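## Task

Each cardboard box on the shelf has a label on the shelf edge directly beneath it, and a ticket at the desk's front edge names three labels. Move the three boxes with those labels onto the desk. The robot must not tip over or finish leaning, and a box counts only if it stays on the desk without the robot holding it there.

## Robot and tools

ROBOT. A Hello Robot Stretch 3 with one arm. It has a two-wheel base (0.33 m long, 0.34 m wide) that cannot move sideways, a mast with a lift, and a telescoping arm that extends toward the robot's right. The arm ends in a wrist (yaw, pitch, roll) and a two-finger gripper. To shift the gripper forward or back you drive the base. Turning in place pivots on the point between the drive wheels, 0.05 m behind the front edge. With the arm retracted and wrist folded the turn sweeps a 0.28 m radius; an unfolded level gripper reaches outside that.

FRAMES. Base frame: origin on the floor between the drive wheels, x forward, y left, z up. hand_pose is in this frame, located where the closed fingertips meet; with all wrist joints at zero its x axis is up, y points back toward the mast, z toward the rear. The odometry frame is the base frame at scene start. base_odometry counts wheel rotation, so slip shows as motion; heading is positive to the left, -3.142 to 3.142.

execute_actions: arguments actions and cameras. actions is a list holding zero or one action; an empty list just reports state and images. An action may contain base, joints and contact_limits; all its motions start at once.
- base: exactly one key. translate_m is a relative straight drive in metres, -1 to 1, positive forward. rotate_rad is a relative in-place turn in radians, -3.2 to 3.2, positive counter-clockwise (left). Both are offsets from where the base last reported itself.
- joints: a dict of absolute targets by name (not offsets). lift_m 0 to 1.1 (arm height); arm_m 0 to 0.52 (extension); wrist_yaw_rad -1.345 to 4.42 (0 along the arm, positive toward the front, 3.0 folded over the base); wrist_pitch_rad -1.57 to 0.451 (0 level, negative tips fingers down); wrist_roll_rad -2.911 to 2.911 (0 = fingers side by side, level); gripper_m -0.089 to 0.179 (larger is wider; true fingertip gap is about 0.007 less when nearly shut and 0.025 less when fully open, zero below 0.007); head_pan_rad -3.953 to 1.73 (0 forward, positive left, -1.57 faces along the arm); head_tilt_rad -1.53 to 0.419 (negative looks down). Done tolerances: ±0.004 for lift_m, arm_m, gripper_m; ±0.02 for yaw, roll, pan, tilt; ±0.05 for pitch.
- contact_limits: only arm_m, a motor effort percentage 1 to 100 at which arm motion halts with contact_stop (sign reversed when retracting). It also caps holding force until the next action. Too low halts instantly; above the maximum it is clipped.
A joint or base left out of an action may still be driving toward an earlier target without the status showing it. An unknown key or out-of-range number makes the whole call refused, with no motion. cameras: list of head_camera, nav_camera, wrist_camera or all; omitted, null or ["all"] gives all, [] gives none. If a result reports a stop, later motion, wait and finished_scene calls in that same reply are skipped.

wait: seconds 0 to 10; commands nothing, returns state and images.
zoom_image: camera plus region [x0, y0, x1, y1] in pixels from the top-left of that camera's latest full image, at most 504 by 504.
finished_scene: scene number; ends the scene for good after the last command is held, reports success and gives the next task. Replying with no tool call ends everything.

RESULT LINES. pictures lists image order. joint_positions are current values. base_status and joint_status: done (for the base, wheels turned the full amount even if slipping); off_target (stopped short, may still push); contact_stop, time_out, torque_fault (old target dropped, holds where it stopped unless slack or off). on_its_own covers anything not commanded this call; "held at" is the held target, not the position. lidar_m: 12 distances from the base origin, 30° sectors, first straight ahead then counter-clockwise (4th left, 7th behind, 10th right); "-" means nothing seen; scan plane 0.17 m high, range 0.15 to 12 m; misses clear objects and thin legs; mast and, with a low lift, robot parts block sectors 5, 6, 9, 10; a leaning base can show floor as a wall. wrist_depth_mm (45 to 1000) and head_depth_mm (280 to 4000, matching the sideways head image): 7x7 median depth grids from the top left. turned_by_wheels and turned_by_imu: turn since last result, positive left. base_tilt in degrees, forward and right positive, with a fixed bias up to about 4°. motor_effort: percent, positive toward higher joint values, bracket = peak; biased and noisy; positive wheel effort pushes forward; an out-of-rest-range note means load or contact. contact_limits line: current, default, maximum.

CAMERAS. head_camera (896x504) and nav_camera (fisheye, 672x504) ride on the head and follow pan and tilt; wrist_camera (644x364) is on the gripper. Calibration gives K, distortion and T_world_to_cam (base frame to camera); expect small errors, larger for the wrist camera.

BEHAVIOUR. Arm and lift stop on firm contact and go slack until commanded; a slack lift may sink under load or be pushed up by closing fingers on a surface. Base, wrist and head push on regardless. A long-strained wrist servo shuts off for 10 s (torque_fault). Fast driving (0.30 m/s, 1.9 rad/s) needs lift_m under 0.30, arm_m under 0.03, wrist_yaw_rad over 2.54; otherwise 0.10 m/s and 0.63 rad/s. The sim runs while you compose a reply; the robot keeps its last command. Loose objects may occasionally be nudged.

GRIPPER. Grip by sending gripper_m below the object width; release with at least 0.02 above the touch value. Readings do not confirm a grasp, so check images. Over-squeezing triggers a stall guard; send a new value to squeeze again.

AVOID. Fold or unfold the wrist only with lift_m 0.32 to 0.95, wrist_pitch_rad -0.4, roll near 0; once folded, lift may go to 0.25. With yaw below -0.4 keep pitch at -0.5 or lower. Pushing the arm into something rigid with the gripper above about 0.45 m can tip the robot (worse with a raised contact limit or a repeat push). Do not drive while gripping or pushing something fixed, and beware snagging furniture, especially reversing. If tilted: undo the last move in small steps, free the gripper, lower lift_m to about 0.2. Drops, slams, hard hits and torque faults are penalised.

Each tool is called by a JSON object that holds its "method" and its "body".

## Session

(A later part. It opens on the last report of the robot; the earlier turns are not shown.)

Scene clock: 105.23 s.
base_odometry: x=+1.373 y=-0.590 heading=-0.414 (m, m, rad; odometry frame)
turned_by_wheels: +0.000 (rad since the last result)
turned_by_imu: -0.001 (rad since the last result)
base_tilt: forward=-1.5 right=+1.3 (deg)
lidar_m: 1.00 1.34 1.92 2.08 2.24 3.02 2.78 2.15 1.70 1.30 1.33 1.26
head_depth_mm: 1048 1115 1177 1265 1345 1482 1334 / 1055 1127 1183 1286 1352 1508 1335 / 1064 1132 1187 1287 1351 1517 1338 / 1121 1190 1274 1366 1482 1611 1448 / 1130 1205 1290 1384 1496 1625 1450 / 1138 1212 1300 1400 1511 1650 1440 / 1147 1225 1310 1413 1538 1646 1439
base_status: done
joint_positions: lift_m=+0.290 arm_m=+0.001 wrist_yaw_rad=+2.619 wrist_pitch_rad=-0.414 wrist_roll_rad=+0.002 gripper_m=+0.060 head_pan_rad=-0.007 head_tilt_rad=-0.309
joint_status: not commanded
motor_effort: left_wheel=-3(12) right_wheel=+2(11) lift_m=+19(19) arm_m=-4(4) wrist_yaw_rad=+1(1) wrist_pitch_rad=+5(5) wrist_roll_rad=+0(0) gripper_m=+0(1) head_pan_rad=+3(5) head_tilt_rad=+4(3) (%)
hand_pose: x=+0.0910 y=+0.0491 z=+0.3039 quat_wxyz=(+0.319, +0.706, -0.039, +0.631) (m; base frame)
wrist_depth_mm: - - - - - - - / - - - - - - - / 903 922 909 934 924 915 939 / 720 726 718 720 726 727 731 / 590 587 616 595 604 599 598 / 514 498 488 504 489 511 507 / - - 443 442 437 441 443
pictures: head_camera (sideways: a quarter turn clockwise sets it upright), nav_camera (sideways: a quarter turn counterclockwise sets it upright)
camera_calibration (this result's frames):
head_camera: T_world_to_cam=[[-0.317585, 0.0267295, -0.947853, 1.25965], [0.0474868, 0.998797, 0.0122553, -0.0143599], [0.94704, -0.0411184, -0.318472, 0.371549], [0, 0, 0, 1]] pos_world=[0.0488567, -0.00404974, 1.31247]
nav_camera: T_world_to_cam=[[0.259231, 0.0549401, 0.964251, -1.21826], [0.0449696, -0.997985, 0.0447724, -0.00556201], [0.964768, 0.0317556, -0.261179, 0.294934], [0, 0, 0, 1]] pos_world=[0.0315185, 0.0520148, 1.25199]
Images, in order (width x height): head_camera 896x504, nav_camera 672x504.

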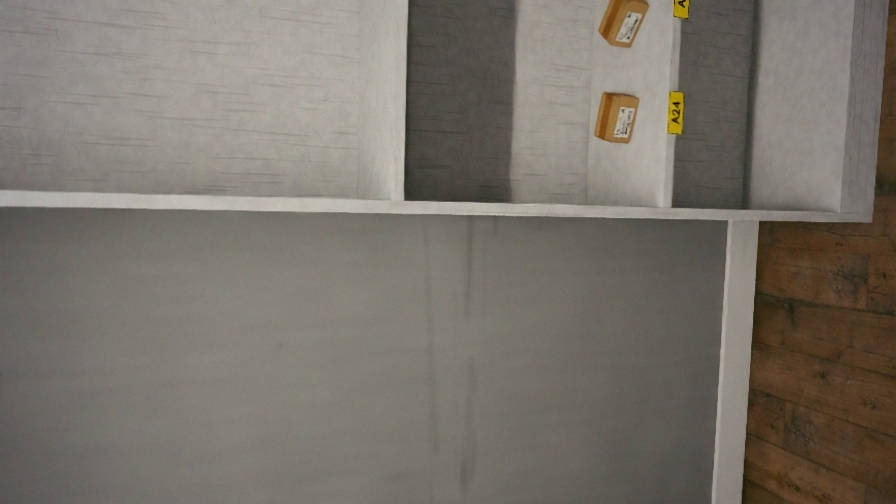

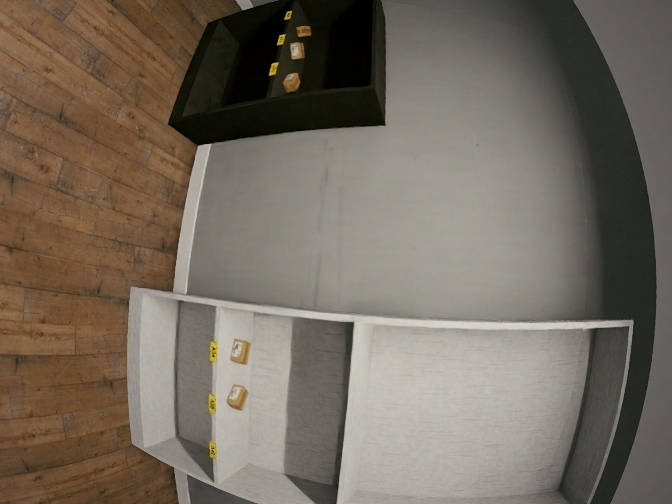

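{"method": "execute_actions", "body": {"actions": [{"base": {"translate_m": 0.48}}], "cameras": []}}

{"method": "execute_actions", "body": {"actions": [{"base": {"rotate_rad": 1.0}, "joints": {"lift_m": 0.52, "wrist_yaw_rad": -0.3, "wrist_pitch_rad": -0.3, "gripper_m": 0.17, "head_pan_rad": -1.57, "head_tilt_rad": -0.75}}], "cameras": ["head_camera", "wrist_camera"]}}

Scene clock: 108.97 s.
base_odometry: x=+1.812 y=-0.783 heading=-0.414 (m, m, rad; odometry frame)
turned_by_wheels: +0.000 (rad since the last result)
turned_by_imu: +0.000 (rad since the last result)
base_tilt: forward=-1.5 right=+1.2 (deg)
lidar_m: 0.53 0.91 0.97 2.02 2.18 3.27 3.53 2.22 1.76 1.28 0.97 0.80
head_depth_mm: 635 677 722 737 831 904 785 / 431 666 713 682 841 912 836 / 687 731 771 826 891 832 836 / 696 742 791 851 922 1001 1093 / 703 746 799 861 931 1012 1113 / 709 754 806 870 938 1025 1126 / 713 761 814 876 952 1034 1140
base_status: done
joint_positions: lift_m=+0.290 arm_m=+0.001 wrist_yaw_rad=+2.619 wrist_pitch_rad=-0.414 wrist_roll_rad=+0.002 gripper_m=+0.060 head_pan_rad=-0.007 head_tilt_rad=-0.309
joint_status: not commanded
motor_effort: left_wheel=-3(11) right_wheel=+2(11) lift_m=+19(19) arm_m=-4(4) wrist_yaw_rad=+1(1) wrist_pitch_rad=+5(5) wrist_roll_rad=+0(0) gripper_m=-1(0) head_pan_rad=+5(4) head_tilt_rad=+4(4) (%)
hand_pose: x=+0.0910 y=+0.0491 z=+0.3039 quat_wxyz=(+0.319, +0.706, -0.038, +0.631) (m; base frame)
wrist_depth_mm: - - - - 991 848 688 / - - - - - 898 700 / 911 912 927 912 938 891 715 / 723 717 718 727 723 727 698 / 593 590 614 590 606 597 602 / 517 504 489 507 491 505 506 / - - 442 439 441 440 441
pictures: none
No camera images: the call's "cameras" was empty. Leave "cameras" out to get every camera's image.

Scene clock: 111.90 s.
base_odometry: x=+1.812 y=-0.783 heading=+0.586 (m, m, rad; odometry frame)
turned_by_wheels: +1.000 (rad since the last result)
turned_by_imu: +1.010 (rad since the last result)
base_tilt: forward=-1.5 right=+1.1 (deg)
lidar_m: 0.97 2.02 2.15 3.10 3.48 2.31 1.77 1.29 0.97 0.81 0.53 0.89
head_depth_mm: 825 1017 1145 1143 1438 1318 1150 / 796 964 1159 1106 1444 1332 1168 / 758 662 1070 1024 1389 1309 1187 / 729 621 1001 1063 1346 1287 1142 / 699 586 934 1029 949 1230 1142 / 675 582 878 997 901 1253 1137 / 645 552 803 949 1235 1302 1133
base_status: done
joint_positions: lift_m=+0.520 arm_m=+0.001 wrist_yaw_rad=-0.298 wrist_pitch_rad=-0.322 wrist_roll_rad=+0.002 gripper_m=+0.170 head_pan_rad=-1.563 head_tilt_rad=-0.741
joint_status: all done
motor_effort: left_wheel=-5(13) right_wheel=+3(9) lift_m=+25(29) arm_m=-4(4) wrist_yaw_rad=+0(1) wrist_pitch_rad=+8(9) wrist_roll_rad=+0(0) gripper_m=+0(86) head_pan_rad=-5(53) head_tilt_rad=-4(26) (%)
hand_pose: x=-0.0908 y=-0.3709 z=+0.5546 quat_wxyz=(+0.673, +0.008, -0.707, -0.216) (m; base frame)
wrist_depth_mm: 446 508 579 728 700 - - / 349 380 457 527 700 - - / 299 325 670 887 836 - 933 / 511 594 735 969 919 - 980 / 531 656 795 875 940 - 999 / - 685 721 757 854 831 865 / 583 616 623 720 732 734 737
pictures: head_camera (sideways: a quarter turn clockwise sets it upright), wrist_camera
camera_calibration (this result's frames):
head_camera: T_world_to_cam=[[0.0191151, 0.685753, -0.727583, 0.970353], [0.999402, -0.0340713, -0.00585615, 0.00341434], [-0.0288055, -0.727036, -0.685995, 0.855689], [0, 0, 0, 1]] pos_world=[0.00268792, -0.0431898, 1.29303]
wrist_camera: T_world_to_cam=[[-0.947588, 0.319211, 0.0134639, 0.0207519], [0.154828, 0.495659, -0.854605, 0.693202], [-0.279473, -0.807729, -0.519103, 0.12892], [0, 0, 0, 1]] pos_world=[-0.0516333, -0.246084, 0.659057]
Images, in order (width x height): head_camera 896x504, wrist_camera 644x364.

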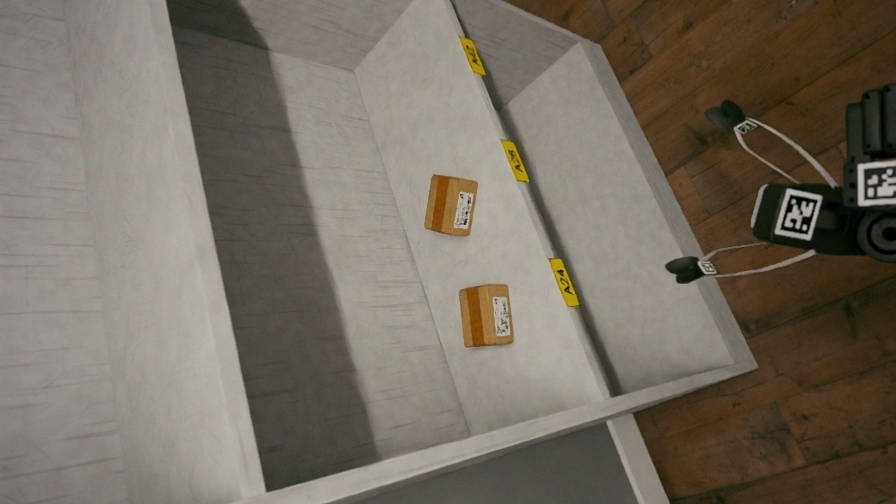

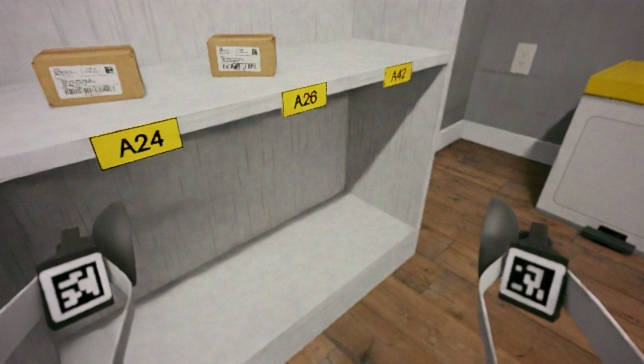

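{"method": "execute_actions", "body": {"actions": [{"joints": {"arm_m": 0.31, "lift_m": 0.512, "wrist_pitch_rad": -0.19}, "contact_limits": {"arm_m": 20}}], "cameras": ["head_camera", "wrist_camera"]}}

Scene clock: 115.60 s.
base_odometry: x=+1.812 y=-0.783 heading=+0.586 (m, m, rad; odometry frame)
turned_by_wheels: +0.000 (rad since the last result)
turned_by_imu: +0.001 (rad since the last result)
base_tilt: forward=-1.6 right=+1.3 (deg)
lidar_m: 0.97 2.02 2.15 3.09 3.46 2.31 1.77 1.28 0.97 0.81 0.53 0.90
head_depth_mm: 825 1013 1148 1140 1444 1315 1149 / 795 963 1161 1101 1443 1338 1167 / 754 662 1073 1032 - 1300 1138 / 729 621 998 1067 1134 1267 1146 / 697 586 934 1031 949 1231 1141 / 674 582 874 998 902 1262 1142 / 642 550 801 948 1237 1299 1133
base_status: not commanded
joint_positions: lift_m=+0.512 arm_m=+0.310 wrist_yaw_rad=-0.300 wrist_pitch_rad=-0.213 wrist_roll_rad=+0.002 gripper_m=+0.170 head_pan_rad=-1.563 head_tilt_rad=-0.741
joint_status: all done
motor_effort: left_wheel=-4(5) right_wheel=+3(3) lift_m=+19(22) arm_m=+7(6) wrist_yaw_rad=+0(1) wrist_pitch_rad=+8(8) wrist_roll_rad=+0(0) gripper_m=+0(0) head_pan_rad=-5(5) head_tilt_rad=-4(4) (%)
contact_limits: arm_m 20 (drawing in: default 29, maximum 48; extending or still: default 42, maximum 68)
hand_pose: x=-0.0939 y=-0.6890 z=+0.5733 quat_wxyz=(+0.684, -0.031, -0.707, -0.179) (m; base frame)
wrist_depth_mm: 237 269 320 398 510 458 392 / 247 281 337 423 538 473 417 / 255 293 332 246 428 429 432 / 260 280 207 206 284 283 - / 221 210 211 210 211 222 - / - 167 167 168 172 577 966 / 135 139 139 140 162 635 798
pictures: head_camera (sideways: a quarter turn clockwise sets it upright), wrist_camera
camera_calibration (this result's frames):
head_camera: T_world_to_cam=[[0.0191903, 0.685751, -0.727583, 0.970352], [0.999399, -0.0341809, -0.00585616, 0.00341437], [-0.0288853, -0.727033, -0.685995, 0.855689], [0, 0, 0, 1]] pos_world=[0.00268318, -0.0431895, 1.29303]
wrist_camera: T_world_to_cam=[[-0.946853, 0.321494, 0.0105117, 0.12239], [0.12703, 0.403747, -0.906009, 0.830856], [-0.295521, -0.856522, -0.423129, -0.209406], [0, 0, 0, 1]] pos_world=[-0.051542, -0.554164, 0.66287]
Images, in order (width x height): head_camera 896x504, wrist_camera 644x364.

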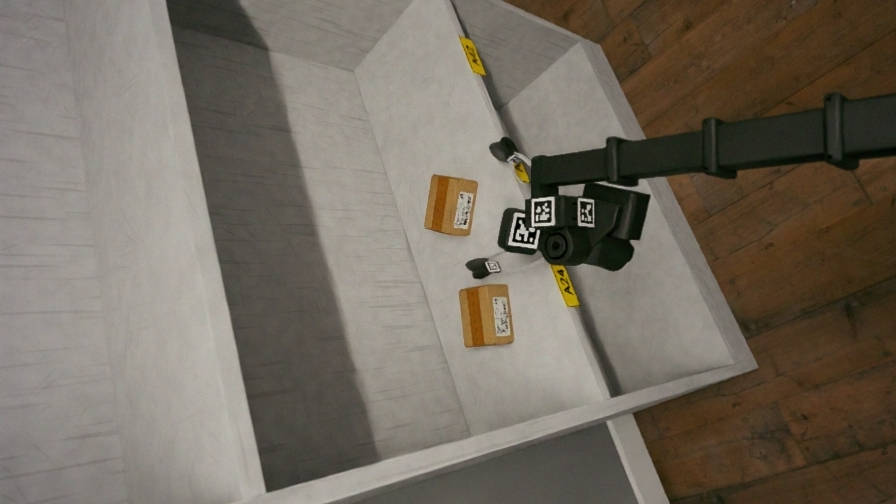

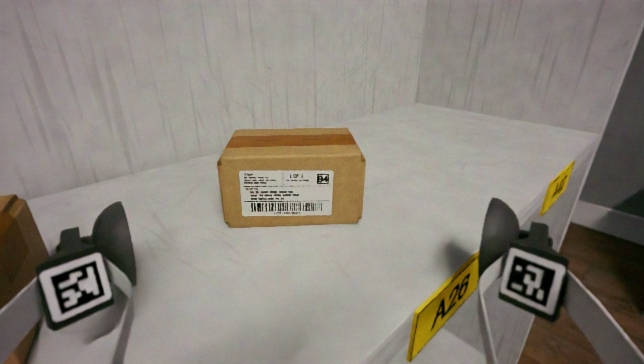

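{"method": "execute_actions", "body": {"actions": [{"base": {"translate_m": -0.018}, "joints": {"arm_m": 0.396}, "contact_limits": {"arm_m": 20}}], "cameras": ["head_camera", "wrist_camera"]}}

Scene clock: 117.60 s.
base_odometry: x=+1.797 y=-0.793 heading=+0.585 (m, m, rad; odometry frame)
turned_by_wheels: +0.000 (rad since the last result)
turned_by_imu: +0.000 (rad since the last result)
base_tilt: forward=-1.5 right=+1.3 (deg)
lidar_m: 0.99 2.04 2.16 3.13 3.47 2.29 1.76 1.27 0.96 0.82 0.54 0.90
head_depth_mm: 828 1004 1122 1145 1450 1319 1146 / 802 971 1174 1104 1444 1323 1158 / 762 662 1088 1099 1369 1296 1142 / 738 621 1010 1083 1351 1282 1141 / 702 618 942 1032 946 1238 1140 / 680 582 888 996 921 1252 1143 / 652 550 826 966 1235 1303 1133
base_status: done
joint_positions: lift_m=+0.512 arm_m=+0.396 wrist_yaw_rad=-0.300 wrist_pitch_rad=-0.213 wrist_roll_rad=+0.002 gripper_m=+0.170 head_pan_rad=-1.563 head_tilt_rad=-0.741
joint_status: all done
motor_effort: left_wheel=-4(10) right_wheel=+3(6) lift_m=+19(19) arm_m=+6(8) wrist_yaw_rad=+1(1) wrist_pitch_rad=+8(9) wrist_roll_rad=+0(0) gripper_m=+1(0) head_pan_rad=-5(5) head_tilt_rad=-5(4) (%)
contact_limits: arm_m 20 (drawing in: default 29, maximum 48; extending or still: default 42, maximum 68)
hand_pose: x=-0.0939 y=-0.7750 z=+0.5733 quat_wxyz=(+0.684, -0.031, -0.707, -0.179) (m; base frame)
wrist_depth_mm: 185 210 250 309 406 410 352 / 191 219 263 330 443 427 361 / 200 229 276 353 421 416 366 / 207 239 246 161 283 282 283 / 209 209 120 121 191 222 211 / - 161 123 126 155 161 169 / 135 139 132 135 138 140 140
pictures: head_camera (sideways: a quarter turn clockwise sets it upright), wrist_camera
camera_calibration (this result's frames):
head_camera: T_world_to_cam=[[0.0191958, 0.685751, -0.727583, 0.970353], [0.999398, -0.034189, -0.00585615, 0.00341436], [-0.0288912, -0.727033, -0.685995, 0.855689], [0, 0, 0, 1]] pos_world=[0.00268283, -0.0431894, 1.29303]
wrist_camera: T_world_to_cam=[[-0.946848, 0.321509, 0.0105116, 0.150047], [0.127035, 0.403742, -0.90601, 0.865577], [-0.295534, -0.856519, -0.423125, -0.28307], [0, 0, 0, 1]] pos_world=[-0.0515435, -0.640166, 0.662871]
Images, in order (width x height): head_camera 896x504, wrist_camera 644x364.

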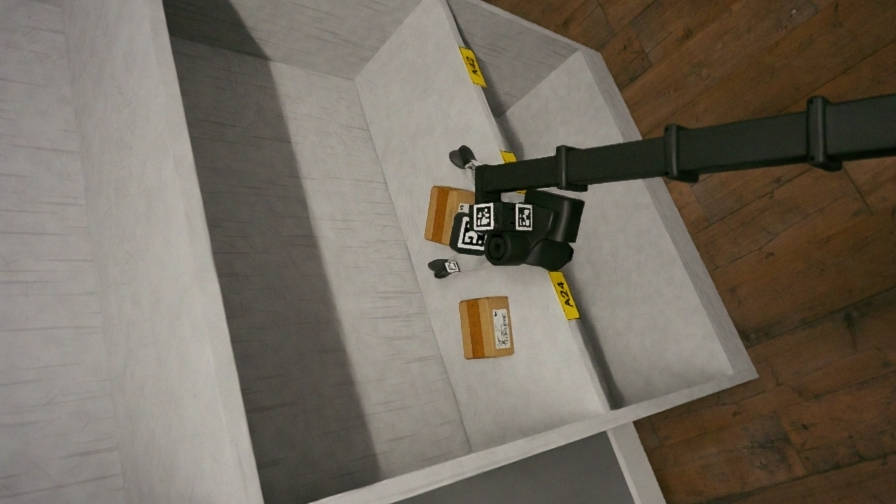

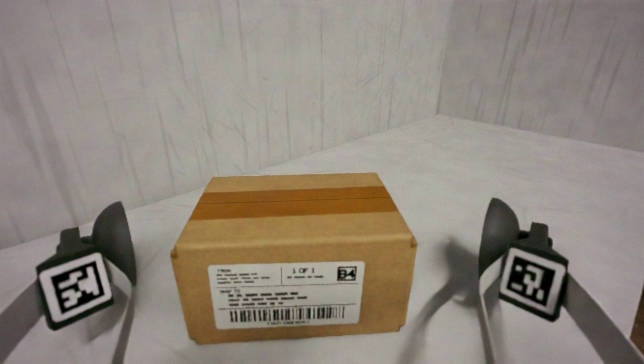

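Centered within ~5 mm. Close.

{"method": "execute_actions", "body": {"actions": [{"joints": {"gripper_m": 0.045}}], "cameras": ["wrist_camera"]}}

{"method": "execute_actions", "body": {"actions": [{"joints": {"lift_m": 0.535}}], "cameras": ["wrist_camera"]}}

Scene clock: 119.37 s.
base_odometry: x=+1.797 y=-0.793 heading=+0.585 (m, m, rad; odometry frame)
turned_by_wheels: +0.000 (rad since the last result)
turned_by_imu: +0.000 (rad since the last result)
base_tilt: forward=-1.4 right=+1.3 (deg)
lidar_m: 0.98 2.04 2.17 3.14 3.47 2.29 1.76 1.27 0.96 0.82 0.54 0.91
head_depth_mm: 835 1006 1125 1138 1454 1321 1144 / 803 975 1169 1101 1440 1319 1153 / 761 661 1081 1104 1368 1297 1148 / 738 623 1008 1098 1352 1274 1143 / 701 617 945 1035 952 1230 1139 / 681 580 886 998 921 1253 1141 / 650 550 829 967 1233 1303 1135
base_status: not commanded
joint_positions: lift_m=+0.512 arm_m=+0.396 wrist_yaw_rad=-0.299 wrist_pitch_rad=-0.213 wrist_roll_rad=+0.002 gripper_m=+0.046 head_pan_rad=-1.563 head_tilt_rad=-0.741
joint_status: all done
motor_effort: left_wheel=-3(4) right_wheel=+2(3) lift_m=+19(19) arm_m=+6(6) wrist_yaw_rad=+0(0) wrist_pitch_rad=+8(8) wrist_roll_rad=+0(0) gripper_m=-22(96) head_pan_rad=-4(4) head_tilt_rad=-4(4) (%)
hand_pose: x=-0.0939 y=-0.7751 z=+0.5733 quat_wxyz=(+0.684, -0.031, -0.707, -0.179) (m; base frame)
wrist_depth_mm: 185 209 249 309 404 408 349 / 191 219 264 332 440 430 361 / 199 228 277 353 420 416 366 / 207 240 262 161 282 283 283 / 206 215 121 127 129 210 212 / 167 - 129 133 140 169 168 / - 139 135 139 140 140 145
pictures: wrist_camera
camera_calibration (this result's frames):
wrist_camera: T_world_to_cam=[[-0.946943, 0.321228, 0.0105121, 0.149894], [0.126888, 0.403701, -0.906049, 0.865578], [-0.295293, -0.856643, -0.423042, -0.283188], [0, 0, 0, 1]] pos_world=[-0.0515135, -0.640175, 0.66288]
Images, in order (width x height): wrist_camera 644x364.

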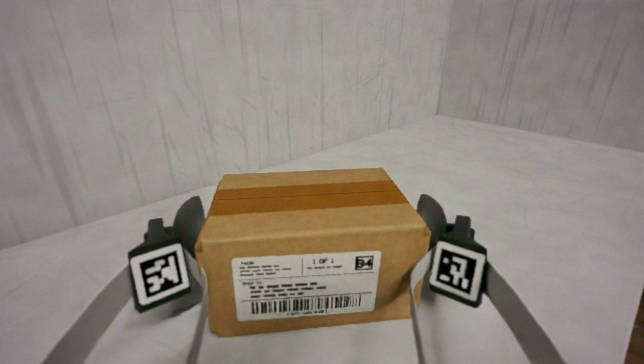

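Scene clock: 120.33 s.
base_odometry: x=+1.797 y=-0.793 heading=+0.585 (m, m, rad; odometry frame)
turned_by_wheels: +0.000 (rad since the last result)
turned_by_imu: +0.000 (rad since the last result)
base_tilt: forward=-1.5 right=+1.3 (deg)
lidar_m: 0.98 2.04 2.16 3.12 3.46 2.29 1.75 1.27 0.96 0.81 0.54 0.91
head_depth_mm: 829 1004 1124 1145 1464 1323 1147 / 803 975 1171 1102 1444 1314 1173 / 762 662 1083 1102 1390 1292 1143 / 738 622 1011 1085 1353 1282 1140 / 700 617 946 1035 950 1235 1139 / 680 581 889 1003 924 1252 1137 / 651 551 827 965 1232 1303 1132
base_status: not commanded
joint_positions: lift_m=+0.535 arm_m=+0.396 wrist_yaw_rad=-0.299 wrist_pitch_rad=-0.213 wrist_roll_rad=+0.002 gripper_m=+0.049 head_pan_rad=-1.563 head_tilt_rad=-0.741
joint_status: all done
motor_effort: left_wheel=-4(4) right_wheel=+2(2) lift_m=+26(24) arm_m=+6(6) wrist_yaw_rad=+0(0) wrist_pitch_rad=+9(9) wrist_roll_rad=+0(0) gripper_m=-20(22) head_pan_rad=-5(4) head_tilt_rad=-4(4) (%)
hand_pose: x=-0.0938 y=-0.7750 z=+0.5958 quat_wxyz=(+0.684, -0.030, -0.707, -0.179) (m; base frame)
wrist_depth_mm: 185 211 251 309 409 411 350 / 192 219 263 330 442 428 363 / 199 228 277 353 460 436 371 / 207 240 269 168 334 335 334 / 217 236 122 128 130 251 251 / 198 - 128 133 138 200 201 / 171 165 155 155 160 166 172
pictures: wrist_camera
camera_calibration (this result's frames):
wrist_camera: T_world_to_cam=[[-0.946945, 0.321225, 0.0105176, 0.149653], [0.126973, 0.403967, -0.905918, 0.886064], [-0.295252, -0.856519, -0.423322, -0.273397], [0, 0, 0, 1]] pos_world=[-0.0515146, -0.640183, 0.685393]
Images, in order (width x height): wrist_camera 644x364.

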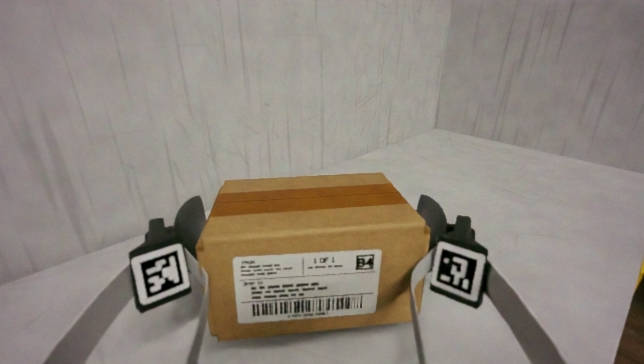

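{"method": "execute_actions", "body": {"actions": [{"joints": {"arm_m": 0.06, "lift_m": 0.545}}], "cameras": ["wrist_camera"]}}

{"method": "execute_actions", "body": {"actions": [{"base": {"rotate_rad": -1.107}, "joints": {"arm_m": 0.0, "lift_m": 0.33, "wrist_yaw_rad": 2.62, "wrist_pitch_rad": -0.4, "head_pan_rad": 0.9, "head_tilt_rad": -0.45}}], "cameras": ["head_camera", "wrist_camera"]}}

Scene clock: 124.20 s.
base_odometry: x=+1.797 y=-0.793 heading=+0.585 (m, m, rad; odometry frame)
turned_by_wheels: +0.000 (rad since the last result)
turned_by_imu: +0.001 (rad since the last result)
base_tilt: forward=-1.4 right=+1.3 (deg)
lidar_m: 0.99 2.04 2.17 3.11 3.45 2.28 1.75 1.27 0.96 0.82 0.54 0.90
head_depth_mm: 831 1006 1122 1146 1455 1314 1143 / 804 973 1170 1106 1437 1319 1163 / 762 663 1085 1065 1407 1316 - / 738 621 1009 1066 1338 1269 1115 / 702 616 944 1037 949 1231 1140 / 680 582 885 1001 923 1250 1134 / 650 551 828 965 1235 1302 1133
base_status: not commanded
joint_positions: lift_m=+0.545 arm_m=+0.060 wrist_yaw_rad=-0.300 wrist_pitch_rad=-0.213 wrist_roll_rad=+0.002 gripper_m=+0.049 head_pan_rad=-1.563 head_tilt_rad=-0.741
joint_status: all done
motor_effort: left_wheel=-3(3) right_wheel=+2(2) lift_m=+26(27) arm_m=-4(6) wrist_yaw_rad=+1(0) wrist_pitch_rad=+9(9) wrist_roll_rad=+0(0) gripper_m=-20(21) head_pan_rad=-4(4) head_tilt_rad=-3(5) (%)
hand_pose: x=-0.0940 y=-0.4397 z=+0.6057 quat_wxyz=(+0.684, -0.031, -0.707, -0.180) (m; base frame)
wrist_depth_mm: 411 468 557 688 656 - - / 425 487 584 734 683 - - / 417 491 548 551 618 - - / 316 335 352 169 745 - 934 / 269 283 122 127 130 - 951 / 487 - 128 132 138 - 956 / 502 633 674 668 792 839 840
pictures: wrist_camera
camera_calibration (this result's frames):
wrist_camera: T_world_to_cam=[[-0.94677, 0.321738, 0.010525, 0.0419477], [0.127264, 0.404129, -0.905805, 0.75964], [-0.295685, -0.85625, -0.423563, 0.0182299], [0, 0, 0, 1]] pos_world=[-0.0515698, -0.304879, 0.695366]
Images, in order (width x height): wrist_camera 644x364.

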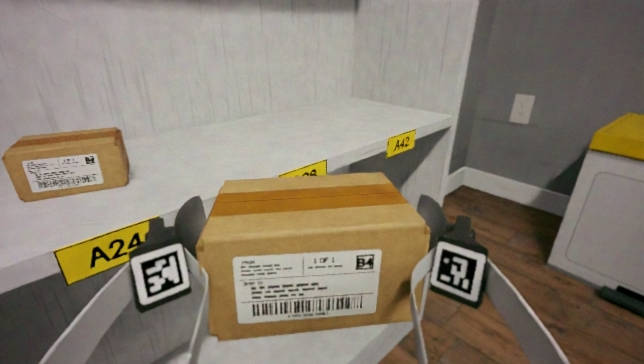

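Scene clock: 127.00 s.
base_odometry: x=+1.797 y=-0.793 heading=-0.521 (m, m, rad; odometry frame)
turned_by_wheels: -1.107 (rad since the last result)
turned_by_imu: -1.118 (rad since the last result)
base_tilt: forward=-1.5 right=+1.3 (deg)
lidar_m: 0.54 0.89 0.98 2.04 2.13 2.92 3.24 2.43 1.78 1.27 0.96 0.82
head_depth_mm: 806 861 919 990 1068 1159 1238 / 882 945 1019 1105 1209 1334 1301 / 975 1052 1122 1236 1362 1484 1292 / 1089 1194 1060 1165 1306 1472 1292 / 1240 1347 1013 1291 1672 1485 1295 / 1420 1514 1714 1590 1862 1577 1287 / 1677 1821 1633 1865 1924 1580 1289
base_status: done
joint_positions: lift_m=+0.330 arm_m=+0.001 wrist_yaw_rad=+2.618 wrist_pitch_rad=-0.421 wrist_roll_rad=+0.002 gripper_m=+0.049 head_pan_rad=+0.893 head_tilt_rad=-0.458
joint_status: all done
motor_effort: left_wheel=+4(10) right_wheel=-5(9) lift_m=+19(26) arm_m=-4(5) wrist_yaw_rad=+1(2) wrist_pitch_rad=+8(8) wrist_roll_rad=+0(0) gripper_m=-20(20) head_pan_rad=+4(53) head_tilt_rad=+3(22) (%)
hand_pose: x=+0.0907 y=+0.0482 z=+0.3423 quat_wxyz=(+0.322, +0.706, -0.036, +0.629) (m; base frame)
wrist_depth_mm: - - - - - 817 654 / - - - - - 853 688 / 990 976 999 984 984 884 712 / 764 784 768 168 779 787 733 / 643 640 122 127 130 644 652 / 563 - 128 133 139 554 549 / - 483 136 450 470 479 477
pictures: head_camera (sideways: a quarter turn clockwise sets it upright), wrist_camera
camera_calibration (this result's frames):
head_camera: T_world_to_cam=[[-0.304491, -0.338977, -0.890157, 1.18428], [-0.751831, 0.659328, 0.00609833, -0.00146657], [0.584838, 0.671104, -0.455613, 0.552226], [0, 0, 0, 1]] pos_world=[0.0365374, 0.0318101, 1.30581]
wrist_camera: T_world_to_cam=[[0.853311, -0.521157, 0.0160187, -0.0619261], [-0.302329, -0.519578, -0.799147, 0.347347], [0.424804, 0.677078, -0.600922, 0.300449], [0, 0, 0, 1]] pos_world=[0.0302232, -0.0552268, 0.45912]
Images, in order (width x height): head_camera 896x504, wrist_camera 644x364.

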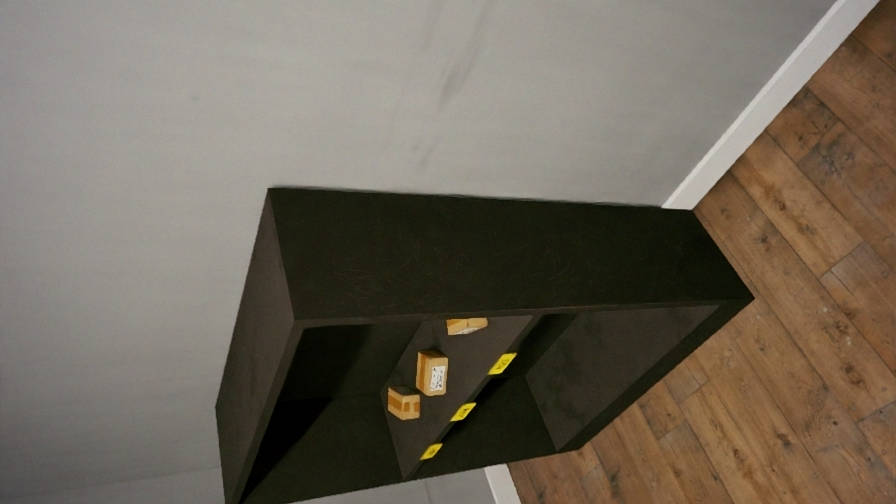

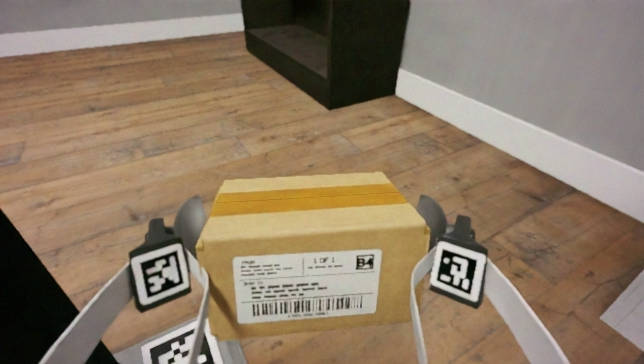

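{"method": "execute_actions", "body": {"actions": [{"base": {"translate_m": -1.0}, "joints": {"lift_m": 0.29, "head_pan_rad": 0.68, "head_tilt_rad": -0.3}}], "cameras": ["head_camera"]}}

{"method": "zoom_image", "body": {"camera": "head_camera", "region": [340, 150, 580, 390]}}

Scene clock: 132.37 s.
base_odometry: x=+0.930 y=-0.295 heading=-0.521 (m, m, rad; odometry frame)
turned_by_wheels: +0.000 (rad since the last result)
turned_by_imu: +0.003 (rad since the last result)
base_tilt: forward=-1.6 right=+1.2 (deg)
lidar_m: 1.80 1.76 2.12 2.05 2.13 2.94 2.25 2.38 1.77 1.71 1.59 1.72
head_depth_mm: 1627 1721 1823 1935 2062 1831 1436 / 1755 1856 1906 1998 2157 1836 1446 / 1892 2000 2109 2209 2209 1838 1444 / 2035 2160 2286 2403 2342 1844 1441 / 2197 2380 2386 2500 2438 1847 1446 / 2302 2433 2583 2751 2524 1834 1447 / 2098 2207 2299 2452 2414 1828 1447
base_status: done
joint_positions: lift_m=+0.290 arm_m=+0.001 wrist_yaw_rad=+2.619 wrist_pitch_rad=-0.421 wrist_roll_rad=+0.002 gripper_m=+0.049 head_pan_rad=+0.687 head_tilt_rad=-0.309
joint_status: all done
motor_effort: left_wheel=+3(9) right_wheel=-4(12) lift_m=+19(17) arm_m=-5(4) wrist_yaw_rad=+2(2) wrist_pitch_rad=+8(8) wrist_roll_rad=+0(0) gripper_m=-20(20) head_pan_rad=-5(30) head_tilt_rad=+4(17) (%)
hand_pose: x=+0.0906 y=+0.0483 z=+0.3023 quat_wxyz=(+0.322, +0.706, -0.036, +0.629) (m; base frame)
wrist_depth_mm: - - - - - - - / - - - - - - - / 894 900 907 898 928 928 910 / 710 717 692 168 718 717 720 / 586 583 122 127 130 593 589 / 511 - 128 133 139 506 504 / - - 136 413 426 437 439
pictures: head_camera (sideways: a quarter turn clockwise sets it upright)
camera_calibration (this result's frames):
head_camera: T_world_to_cam=[[-0.261542, -0.182785, -0.947726, 1.25914], [-0.602218, 0.798238, 0.0122392, -0.0103757], [0.754274, 0.573939, -0.31885, 0.373216], [0, 0, 0, 1]] pos_world=[0.0415641, 0.0242321, 1.31245]
Images, in order (width x height): head_camera 896x504.

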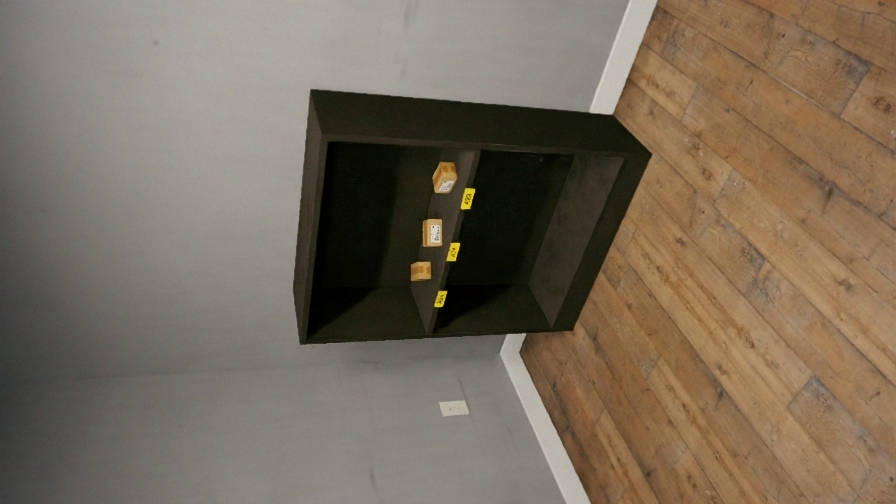

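Region (340, 150, 580, 390) of head_camera's 896x504 image, scaled by 2.100, with more detail than that image has.

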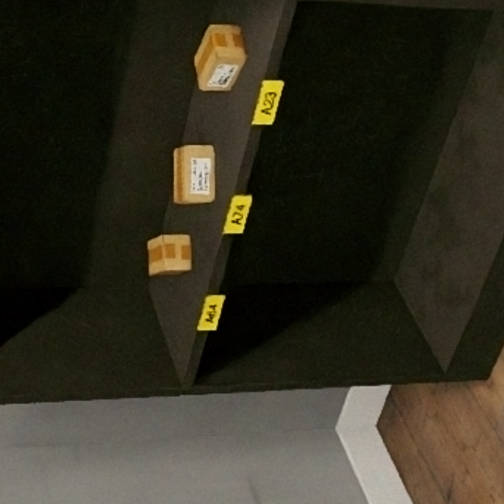

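{"method": "execute_actions", "body": {"actions": [{"base": {"translate_m": -1.0}, "joints": {"head_pan_rad": -3.14, "head_tilt_rad": -0.4}}], "cameras": ["nav_camera"]}}

Scene clock: 137.87 s.
base_odometry: x=+0.063 y=+0.203 heading=-0.521 (m, m, rad; odometry frame)
turned_by_wheels: +0.000 (rad since the last result)
turned_by_imu: +0.003 (rad since the last result)
base_tilt: forward=-1.4 right=+1.3 (deg)
lidar_m: 2.54 2.69 2.13 2.06 2.14 1.54 1.26 1.59 1.74 1.67 1.77 2.32
head_depth_mm: 1637 1776 1553 2042 2010 1625 1354 / 1633 1773 1537 2079 2123 1671 1355 / 1634 1758 1539 2039 2018 1618 1355 / 1612 1752 1543 2074 2113 1683 1354 / 1607 1763 1539 2104 2199 1682 1351 / 1607 1757 1540 2098 2197 1670 1345 / 1620 1760 1542 2097 2035 1671 1341
base_status: done
joint_positions: lift_m=+0.290 arm_m=+0.001 wrist_yaw_rad=+2.619 wrist_pitch_rad=-0.421 wrist_roll_rad=+0.002 gripper_m=+0.049 head_pan_rad=-3.133 head_tilt_rad=-0.395
joint_status: all done
motor_effort: left_wheel=+2(9) right_wheel=-3(13) lift_m=+19(19) arm_m=-4(4) wrist_yaw_rad=+1(2) wrist_pitch_rad=+8(8) wrist_roll_rad=+0(0) gripper_m=-21(20) head_pan_rad=-5(54) head_tilt_rad=-3(12) (%)
hand_pose: x=+0.0906 y=+0.0483 z=+0.3023 quat_wxyz=(+0.322, +0.706, -0.036, +0.629) (m; base frame)
wrist_depth_mm: - - - - - - - / - - - - - - - / 882 908 903 909 909 910 926 / 706 709 697 168 719 718 710 / 585 574 122 127 130 595 599 / 514 - 127 132 139 501 503 / - - 136 413 428 435 436
pictures: nav_camera (sideways: a quarter turn counterclockwise sets it upright)
camera_calibration (this result's frames):
nav_camera: T_world_to_cam=[[-0.340774, -0.0596719, 0.93825, -1.18064], [-0.0641555, 0.997133, 0.0401155, 0.0011712], [-0.937954, -0.0465236, -0.343625, 0.413842], [0, 0, 0, 1]] pos_world=[-0.0140923, -0.0523656, 1.2499]
Images, in order (width x height): nav_camera 672x504.

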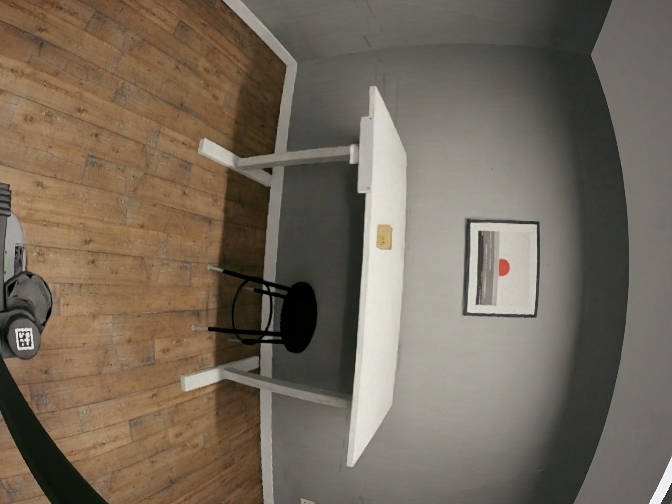

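{"method": "execute_actions", "body": {"actions": [{"base": {"translate_m": -0.5}}], "cameras": ["head_camera"]}}

Scene clock: 141.33 s.
base_odometry: x=-0.371 y=+0.452 heading=-0.521 (m, m, rad; odometry frame)
turned_by_wheels: +0.000 (rad since the last result)
turned_by_imu: +0.002 (rad since the last result)
base_tilt: forward=-1.4 right=+1.3 (deg)
lidar_m: 3.03 2.90 2.13 2.06 1.98 0.79 0.84 1.15 1.72 1.68 1.76 2.44
head_depth_mm: 1190 1291 1368 852 1702 1630 1347 / 1195 1292 1369 852 1148 1060 1281 / 1176 1294 1370 852 1145 1511 1311 / 1179 1288 1367 851 1225 1569 1313 / 1169 1285 1368 851 1695 1671 1347 / 1168 1287 1363 769 1689 1673 1350 / 1176 1284 1359 801 1667 1677 1349
base_status: done
joint_positions: lift_m=+0.290 arm_m=+0.001 wrist_yaw_rad=+2.619 wrist_pitch_rad=-0.421 wrist_roll_rad=+0.002 gripper_m=+0.049 head_pan_rad=-3.133 head_tilt_rad=-0.396
joint_status: not commanded
motor_effort: left_wheel=+2(9) right_wheel=-4(12) lift_m=+19(19) arm_m=-4(4) wrist_yaw_rad=+1(1) wrist_pitch_rad=+8(8) wrist_roll_rad=+0(0) gripper_m=-21(21) head_pan_rad=-4(6) head_tilt_rad=-2(1) (%)
hand_pose: x=+0.0906 y=+0.0483 z=+0.3023 quat_wxyz=(+0.322, +0.706, -0.036, +0.629) (m; base frame)
wrist_depth_mm: - - - - - - - / - - - - - - - / 890 912 906 916 912 909 914 / 707 702 696 169 715 721 715 / 584 584 122 127 130 600 588 / 512 - 127 132 139 506 502 / - - 136 415 423 438 442
pictures: head_camera (sideways: a quarter turn clockwise sets it upright)
camera_calibration (this result's frames):
head_camera: T_world_to_cam=[[0.399397, -0.0211086, -0.916535, 1.2144], [-0.0329176, -0.99942, 0.00867312, -0.00920463], [-0.916187, 0.0267062, -0.39986, 0.488832], [0, 0, 0, 1]] pos_world=[-0.0374689, 0.00338023, 1.30858]
Images, in order (width x height): head_camera 896x504.

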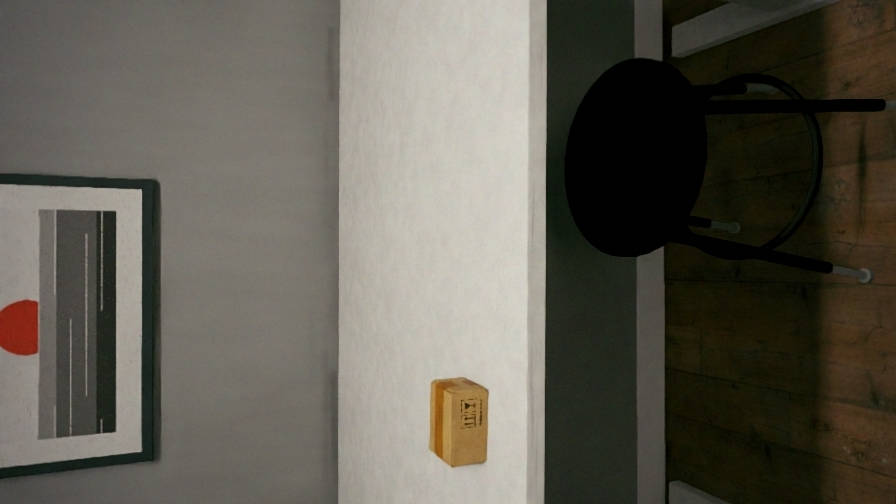

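{"method": "execute_actions", "body": {"actions": [{"base": {"rotate_rad": -1.63}, "joints": {"lift_m": 0.945, "arm_m": 0.14, "wrist_yaw_rad": 0.0, "wrist_pitch_rad": -0.3, "head_pan_rad": -1.57, "head_tilt_rad": -0.5}, "contact_limits": {"arm_m": 20}}], "cameras": ["wrist_camera"]}}

Scene clock: 148.23 s.
base_odometry: x=-0.371 y=+0.452 heading=-2.151 (m, m, rad; odometry frame)
turned_by_wheels: -1.630 (rad since the last result)
turned_by_imu: -1.644 (rad since the last result)
base_tilt: forward=-1.4 right=+1.3 (deg)
lidar_m: 1.67 1.71 2.30 3.03 3.08 2.17 2.06 2.11 0.79 0.84 1.15 1.78
head_depth_mm: 1214 1338 1076 800 - 1450 1270 / 1202 1325 1071 - - 1492 1271 / 1190 1311 1068 - - 1503 1267 / 1165 1301 1068 773 - 1447 1257 / 1149 1285 1069 730 1784 1524 1258 / 1138 1276 1064 728 1753 1537 1265 / 1137 1265 1062 700 1739 1525 1261
base_status: done
joint_positions: lift_m=+0.945 arm_m=+0.140 wrist_yaw_rad=+0.000 wrist_pitch_rad=-0.330 wrist_roll_rad=+0.002 gripper_m=+0.049 head_pan_rad=-1.577 head_tilt_rad=-0.494
joint_status: all done
motor_effort: left_wheel=+2(12) right_wheel=-4(11) lift_m=+26(26) arm_m=+6(6) wrist_yaw_rad=+0(1) wrist_pitch_rad=+11(13) wrist_roll_rad=+0(0) gripper_m=-20(21) head_pan_rad=+4(55) head_tilt_rad=-2(12) (%)
contact_limits: arm_m 20 (drawing in: default 29, maximum 48; extending or still: default 42, maximum 68)
hand_pose: x=-0.0216 y=-0.5193 z=+0.9777 quat_wxyz=(+0.697, +0.116, -0.698, -0.117) (m; base frame)
wrist_depth_mm: 876 933 913 938 936 958 987 / 331 530 526 540 538 544 544 / 312 329 353 352 353 356 357 / 260 263 262 169 271 278 279 / - - 122 127 130 876 - / 866 - 128 132 139 - - / - - - - - - -
pictures: wrist_camera
camera_calibration (this result's frames):
wrist_camera: T_world_to_cam=[[-0.999548, 0.0267817, 0.0136719, -0.0252334], [0.00246563, 0.526142, -0.850393, 1.12603], [-0.0299684, -0.849975, -0.525971, 0.238174], [0, 0, 0, 1]] pos_world=[-0.0208607, -0.389332, 1.08318]
Images, in order (width x height): wrist_camera 644x364.

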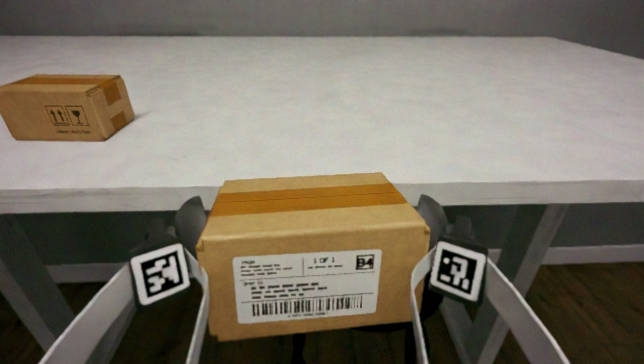

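{"method": "execute_actions", "body": {"actions": [{"joints": {"arm_m": 0.34, "wrist_pitch_rad": -0.17}, "contact_limits": {"arm_m": 20}}], "cameras": ["wrist_camera"]}}

Scene clock: 151.00 s.
base_odometry: x=-0.371 y=+0.452 heading=-2.151 (m, m, rad; odometry frame)
turned_by_wheels: +0.000 (rad since the last result)
turned_by_imu: +0.000 (rad since the last result)
base_tilt: forward=-1.5 right=+1.3 (deg)
lidar_m: 1.67 1.71 2.30 3.03 3.07 2.17 2.06 2.11 0.78 0.84 1.15 1.79
head_depth_mm: 1208 1332 1079 - 1810 1463 1269 / 1202 1323 1273 733 1743 1491 1268 / 1188 1310 1387 1291 1098 1492 1266 / 1162 1294 1263 1661 1142 1492 1264 / 1152 1284 1067 732 1783 1532 1267 / 1143 1275 1063 728 1745 1531 1262 / 1138 1260 1059 699 1733 1529 1269
base_status: not commanded
joint_positions: lift_m=+0.945 arm_m=+0.340 wrist_yaw_rad=+0.000 wrist_pitch_rad=-0.202 wrist_roll_rad=+0.002 gripper_m=+0.049 head_pan_rad=-1.577 head_tilt_rad=-0.494
joint_status: all done
motor_effort: left_wheel=+3(3) right_wheel=-3(3) lift_m=+26(26) arm_m=+6(6) wrist_yaw_rad=+1(1) wrist_pitch_rad=+12(13) wrist_roll_rad=+0(0) gripper_m=-20(21) head_pan_rad=+5(4) head_tilt_rad=-3(2) (%)
contact_limits: arm_m 20 (drawing in: default 29, maximum 48; extending or still: default 42, maximum 68)
hand_pose: x=-0.0215 y=-0.7308 z=+1.0085 quat_wxyz=(+0.703, +0.071, -0.704, -0.072) (m; base frame)
wrist_depth_mm: 725 736 750 756 770 788 790 / 760 788 797 814 825 843 846 / 556 554 552 563 567 567 563 / 364 362 353 169 367 367 367 / 269 269 122 127 130 272 271 / 214 - 128 132 139 215 216 / 185 178 167 166 173 178 179
pictures: wrist_camera
camera_calibration (this result's frames):
wrist_camera: T_world_to_cam=[[-0.999556, 0.0279983, 0.0102084, -0.0155355], [0.00228261, 0.413471, -0.910514, 1.24178], [-0.0297137, -0.910087, -0.413352, -0.0829522], [0, 0, 0, 1]] pos_world=[-0.0208279, -0.5885, 1.09653]
Images, in order (width x height): wrist_camera 644x364.

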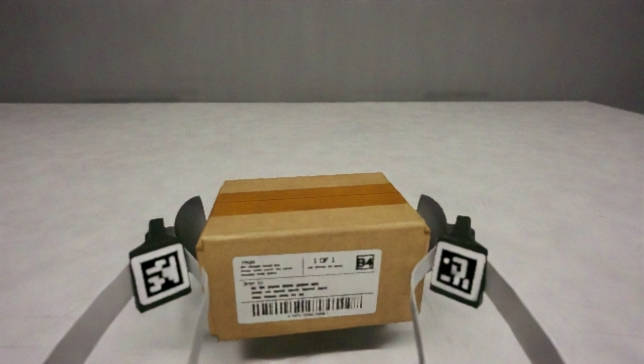

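{"method": "execute_actions", "body": {"actions": [{"joints": {"lift_m": 0.914}}], "cameras": ["wrist_camera"]}}

Scene clock: 153.30 s.
base_odometry: x=-0.371 y=+0.452 heading=-2.151 (m, m, rad; odometry frame)
turned_by_wheels: +0.000 (rad since the last result)
turned_by_imu: +0.000 (rad since the last result)
base_tilt: forward=-1.5 right=+1.4 (deg)
lidar_m: 1.68 1.70 2.30 3.05 3.08 2.17 2.06 2.11 0.79 0.83 1.15 1.78
head_depth_mm: 1211 1331 1077 774 - 1486 1266 / 1202 1331 1165 - 1238 1489 1270 / 1191 1317 1267 - 1097 1493 1268 / 1167 1297 1154 - 1136 1485 1264 / 1146 1285 1067 730 1776 1537 1271 / 1137 1280 1060 729 1757 1532 1265 / 1130 1268 1064 701 1746 1530 1267
base_status: not commanded
joint_positions: lift_m=+0.914 arm_m=+0.340 wrist_yaw_rad=+0.000 wrist_pitch_rad=-0.200 wrist_roll_rad=+0.002 gripper_m=+0.049 head_pan_rad=-1.577 head_tilt_rad=-0.494
joint_status: all done
motor_effort: left_wheel=+3(3) right_wheel=-3(4) lift_m=+19(22) arm_m=+7(6) wrist_yaw_rad=+1(1) wrist_pitch_rad=+11(12) wrist_roll_rad=+0(0) gripper_m=-21(20) head_pan_rad=+4(4) head_tilt_rad=-2(2) (%)
hand_pose: x=-0.0215 y=-0.7309 z=+0.9783 quat_wxyz=(+0.703, +0.071, -0.704, -0.071) (m; base frame)
wrist_depth_mm: 726 730 742 763 762 779 786 / 766 781 783 796 811 821 836 / 444 447 449 448 451 450 455 / 291 291 280 167 293 292 293 / 215 215 122 127 130 216 217 / 171 - 128 132 139 172 172 / - 142 136 138 142 142 143
pictures: wrist_camera
camera_calibration (this result's frames):
wrist_camera: T_world_to_cam=[[-0.999556, 0.028013, 0.0101685, -0.0151744], [0.00228365, 0.412202, -0.911089, 1.21395], [-0.0297138, -0.910662, -0.412083, -0.0971965], [0, 0, 0, 1]] pos_world=[-0.020828, -0.588482, 1.06612]
Images, in order (width x height): wrist_camera 644x364.

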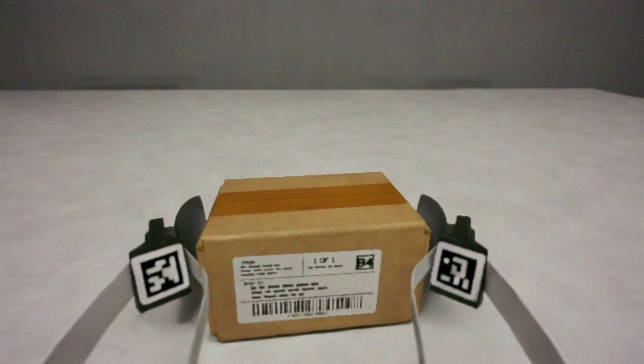

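{"method": "execute_actions", "body": {"actions": [{"joints": {"gripper_m": 0.15}}], "cameras": ["wrist_camera"]}}

{"method": "execute_actions", "body": {"actions": [{"joints": {"arm_m": 0.19, "lift_m": 0.92}}], "cameras": ["wrist_camera"]}}

Scene clock: 154.90 s.
base_odometry: x=-0.371 y=+0.452 heading=-2.151 (m, m, rad; odometry frame)
turned_by_wheels: +0.000 (rad since the last result)
turned_by_imu: +0.000 (rad since the last result)
base_tilt: forward=-1.5 right=+1.3 (deg)
lidar_m: 1.68 1.71 2.30 3.03 3.08 2.18 2.07 2.11 0.79 0.83 1.15 1.78
head_depth_mm: 1214 1341 1078 774 - 1479 1267 / 1205 1322 1164 - 1238 1492 1268 / 1193 1311 1266 - 1098 1497 1265 / 1168 1301 1155 - 1136 1496 1268 / 1152 1279 1064 730 1770 1526 1264 / 1143 1278 1064 729 1760 1530 1269 / 1132 1262 1061 701 1735 1528 1264
base_status: not commanded
joint_positions: lift_m=+0.914 arm_m=+0.340 wrist_yaw_rad=+0.000 wrist_pitch_rad=-0.194 wrist_roll_rad=+0.002 gripper_m=+0.150 head_pan_rad=-1.577 head_tilt_rad=-0.494
joint_status: all done
motor_effort: left_wheel=+3(4) right_wheel=-4(4) lift_m=+19(19) arm_m=+6(6) wrist_yaw_rad=+1(1) wrist_pitch_rad=+9(11) wrist_roll_rad=+0(0) gripper_m=+0(83) head_pan_rad=+4(6) head_tilt_rad=-2(3) (%)
hand_pose: x=-0.0215 y=-0.7314 z=+0.9799 quat_wxyz=(+0.703, +0.069, -0.704, -0.069) (m; base frame)
wrist_depth_mm: 737 732 739 744 771 786 801 / 759 770 780 799 811 818 827 / 460 464 463 466 464 467 466 / 296 298 298 174 299 299 301 / 219 232 134 128 135 233 221 / - 171 128 132 140 - 175 / 139 144 137 140 144 145 145
pictures: wrist_camera
camera_calibration (this result's frames):
wrist_camera: T_world_to_cam=[[-0.999556, 0.0280774, 0.00998987, -0.0149551], [0.00228075, 0.4063, -0.913737, 1.21388], [-0.0297142, -0.913308, -0.406184, -0.104691], [0, 0, 0, 1]] pos_world=[-0.0208278, -0.588395, 1.06679]
Images, in order (width x height): wrist_camera 644x364.

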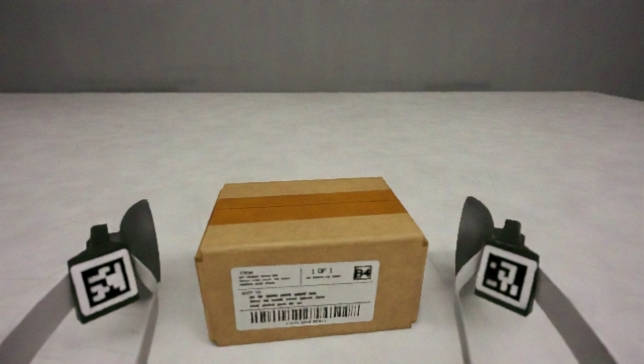

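Scene clock: 157.27 s.
base_odometry: x=-0.371 y=+0.452 heading=-2.151 (m, m, rad; odometry frame)
turned_by_wheels: +0.000 (rad since the last result)
turned_by_imu: +0.000 (rad since the last result)
base_tilt: forward=-1.4 right=+1.3 (deg)
lidar_m: 1.67 1.70 2.30 3.03 3.09 2.18 2.06 2.11 0.79 0.84 1.15 1.78
head_depth_mm: 1210 1336 1077 774 - 1449 1266 / 1203 1328 1077 819 - 1492 1273 / 1193 1311 1072 - - 1494 1270 / 1167 1298 1066 - - 1491 1270 / 1153 1291 1067 762 1774 1539 1266 / 1145 1273 1063 730 1759 1535 1262 / 1130 1261 1062 700 1735 1540 1264
base_status: not commanded
joint_positions: lift_m=+0.920 arm_m=+0.190 wrist_yaw_rad=+0.000 wrist_pitch_rad=-0.193 wrist_roll_rad=+0.002 gripper_m=+0.150 head_pan_rad=-1.577 head_tilt_rad=-0.494
joint_status: all done
motor_effort: left_wheel=+3(3) right_wheel=-4(4) lift_m=+25(25) arm_m=-5(5) wrist_yaw_rad=+1(1) wrist_pitch_rad=+8(9) wrist_roll_rad=+0(0) gripper_m=+0(1) head_pan_rad=+5(5) head_tilt_rad=-2(2) (%)
hand_pose: x=-0.0215 y=-0.5822 z=+0.9857 quat_wxyz=(+0.703, +0.068, -0.704, -0.069) (m; base frame)
wrist_depth_mm: 875 862 891 895 920 922 932 / 896 899 916 930 939 961 977 / 293 487 487 297 495 491 490 / 274 314 314 276 315 317 317 / 231 245 231 233 232 245 233 / 208 - 215 219 697 - 692 / - - - 641 631 - -
pictures: wrist_camera
camera_calibration (this result's frames):
wrist_camera: T_world_to_cam=[[-0.999556, 0.0280629, 0.00996388, -0.0191798], [0.00227105, 0.405452, -0.914114, 1.15845], [-0.0296926, -0.913686, -0.405336, 0.0328972], [0, 0, 0, 1]] pos_world=[-0.0208254, -0.4391, 1.07248]
Images, in order (width x height): wrist_camera 644x364.

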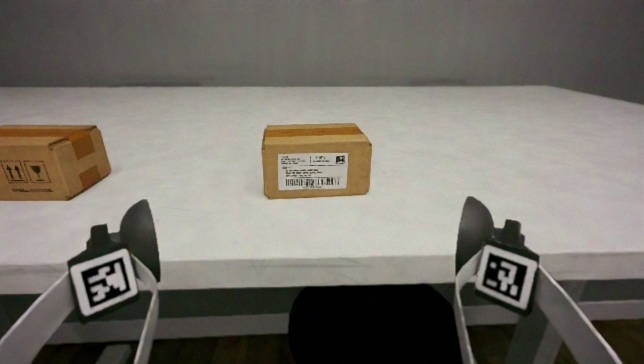

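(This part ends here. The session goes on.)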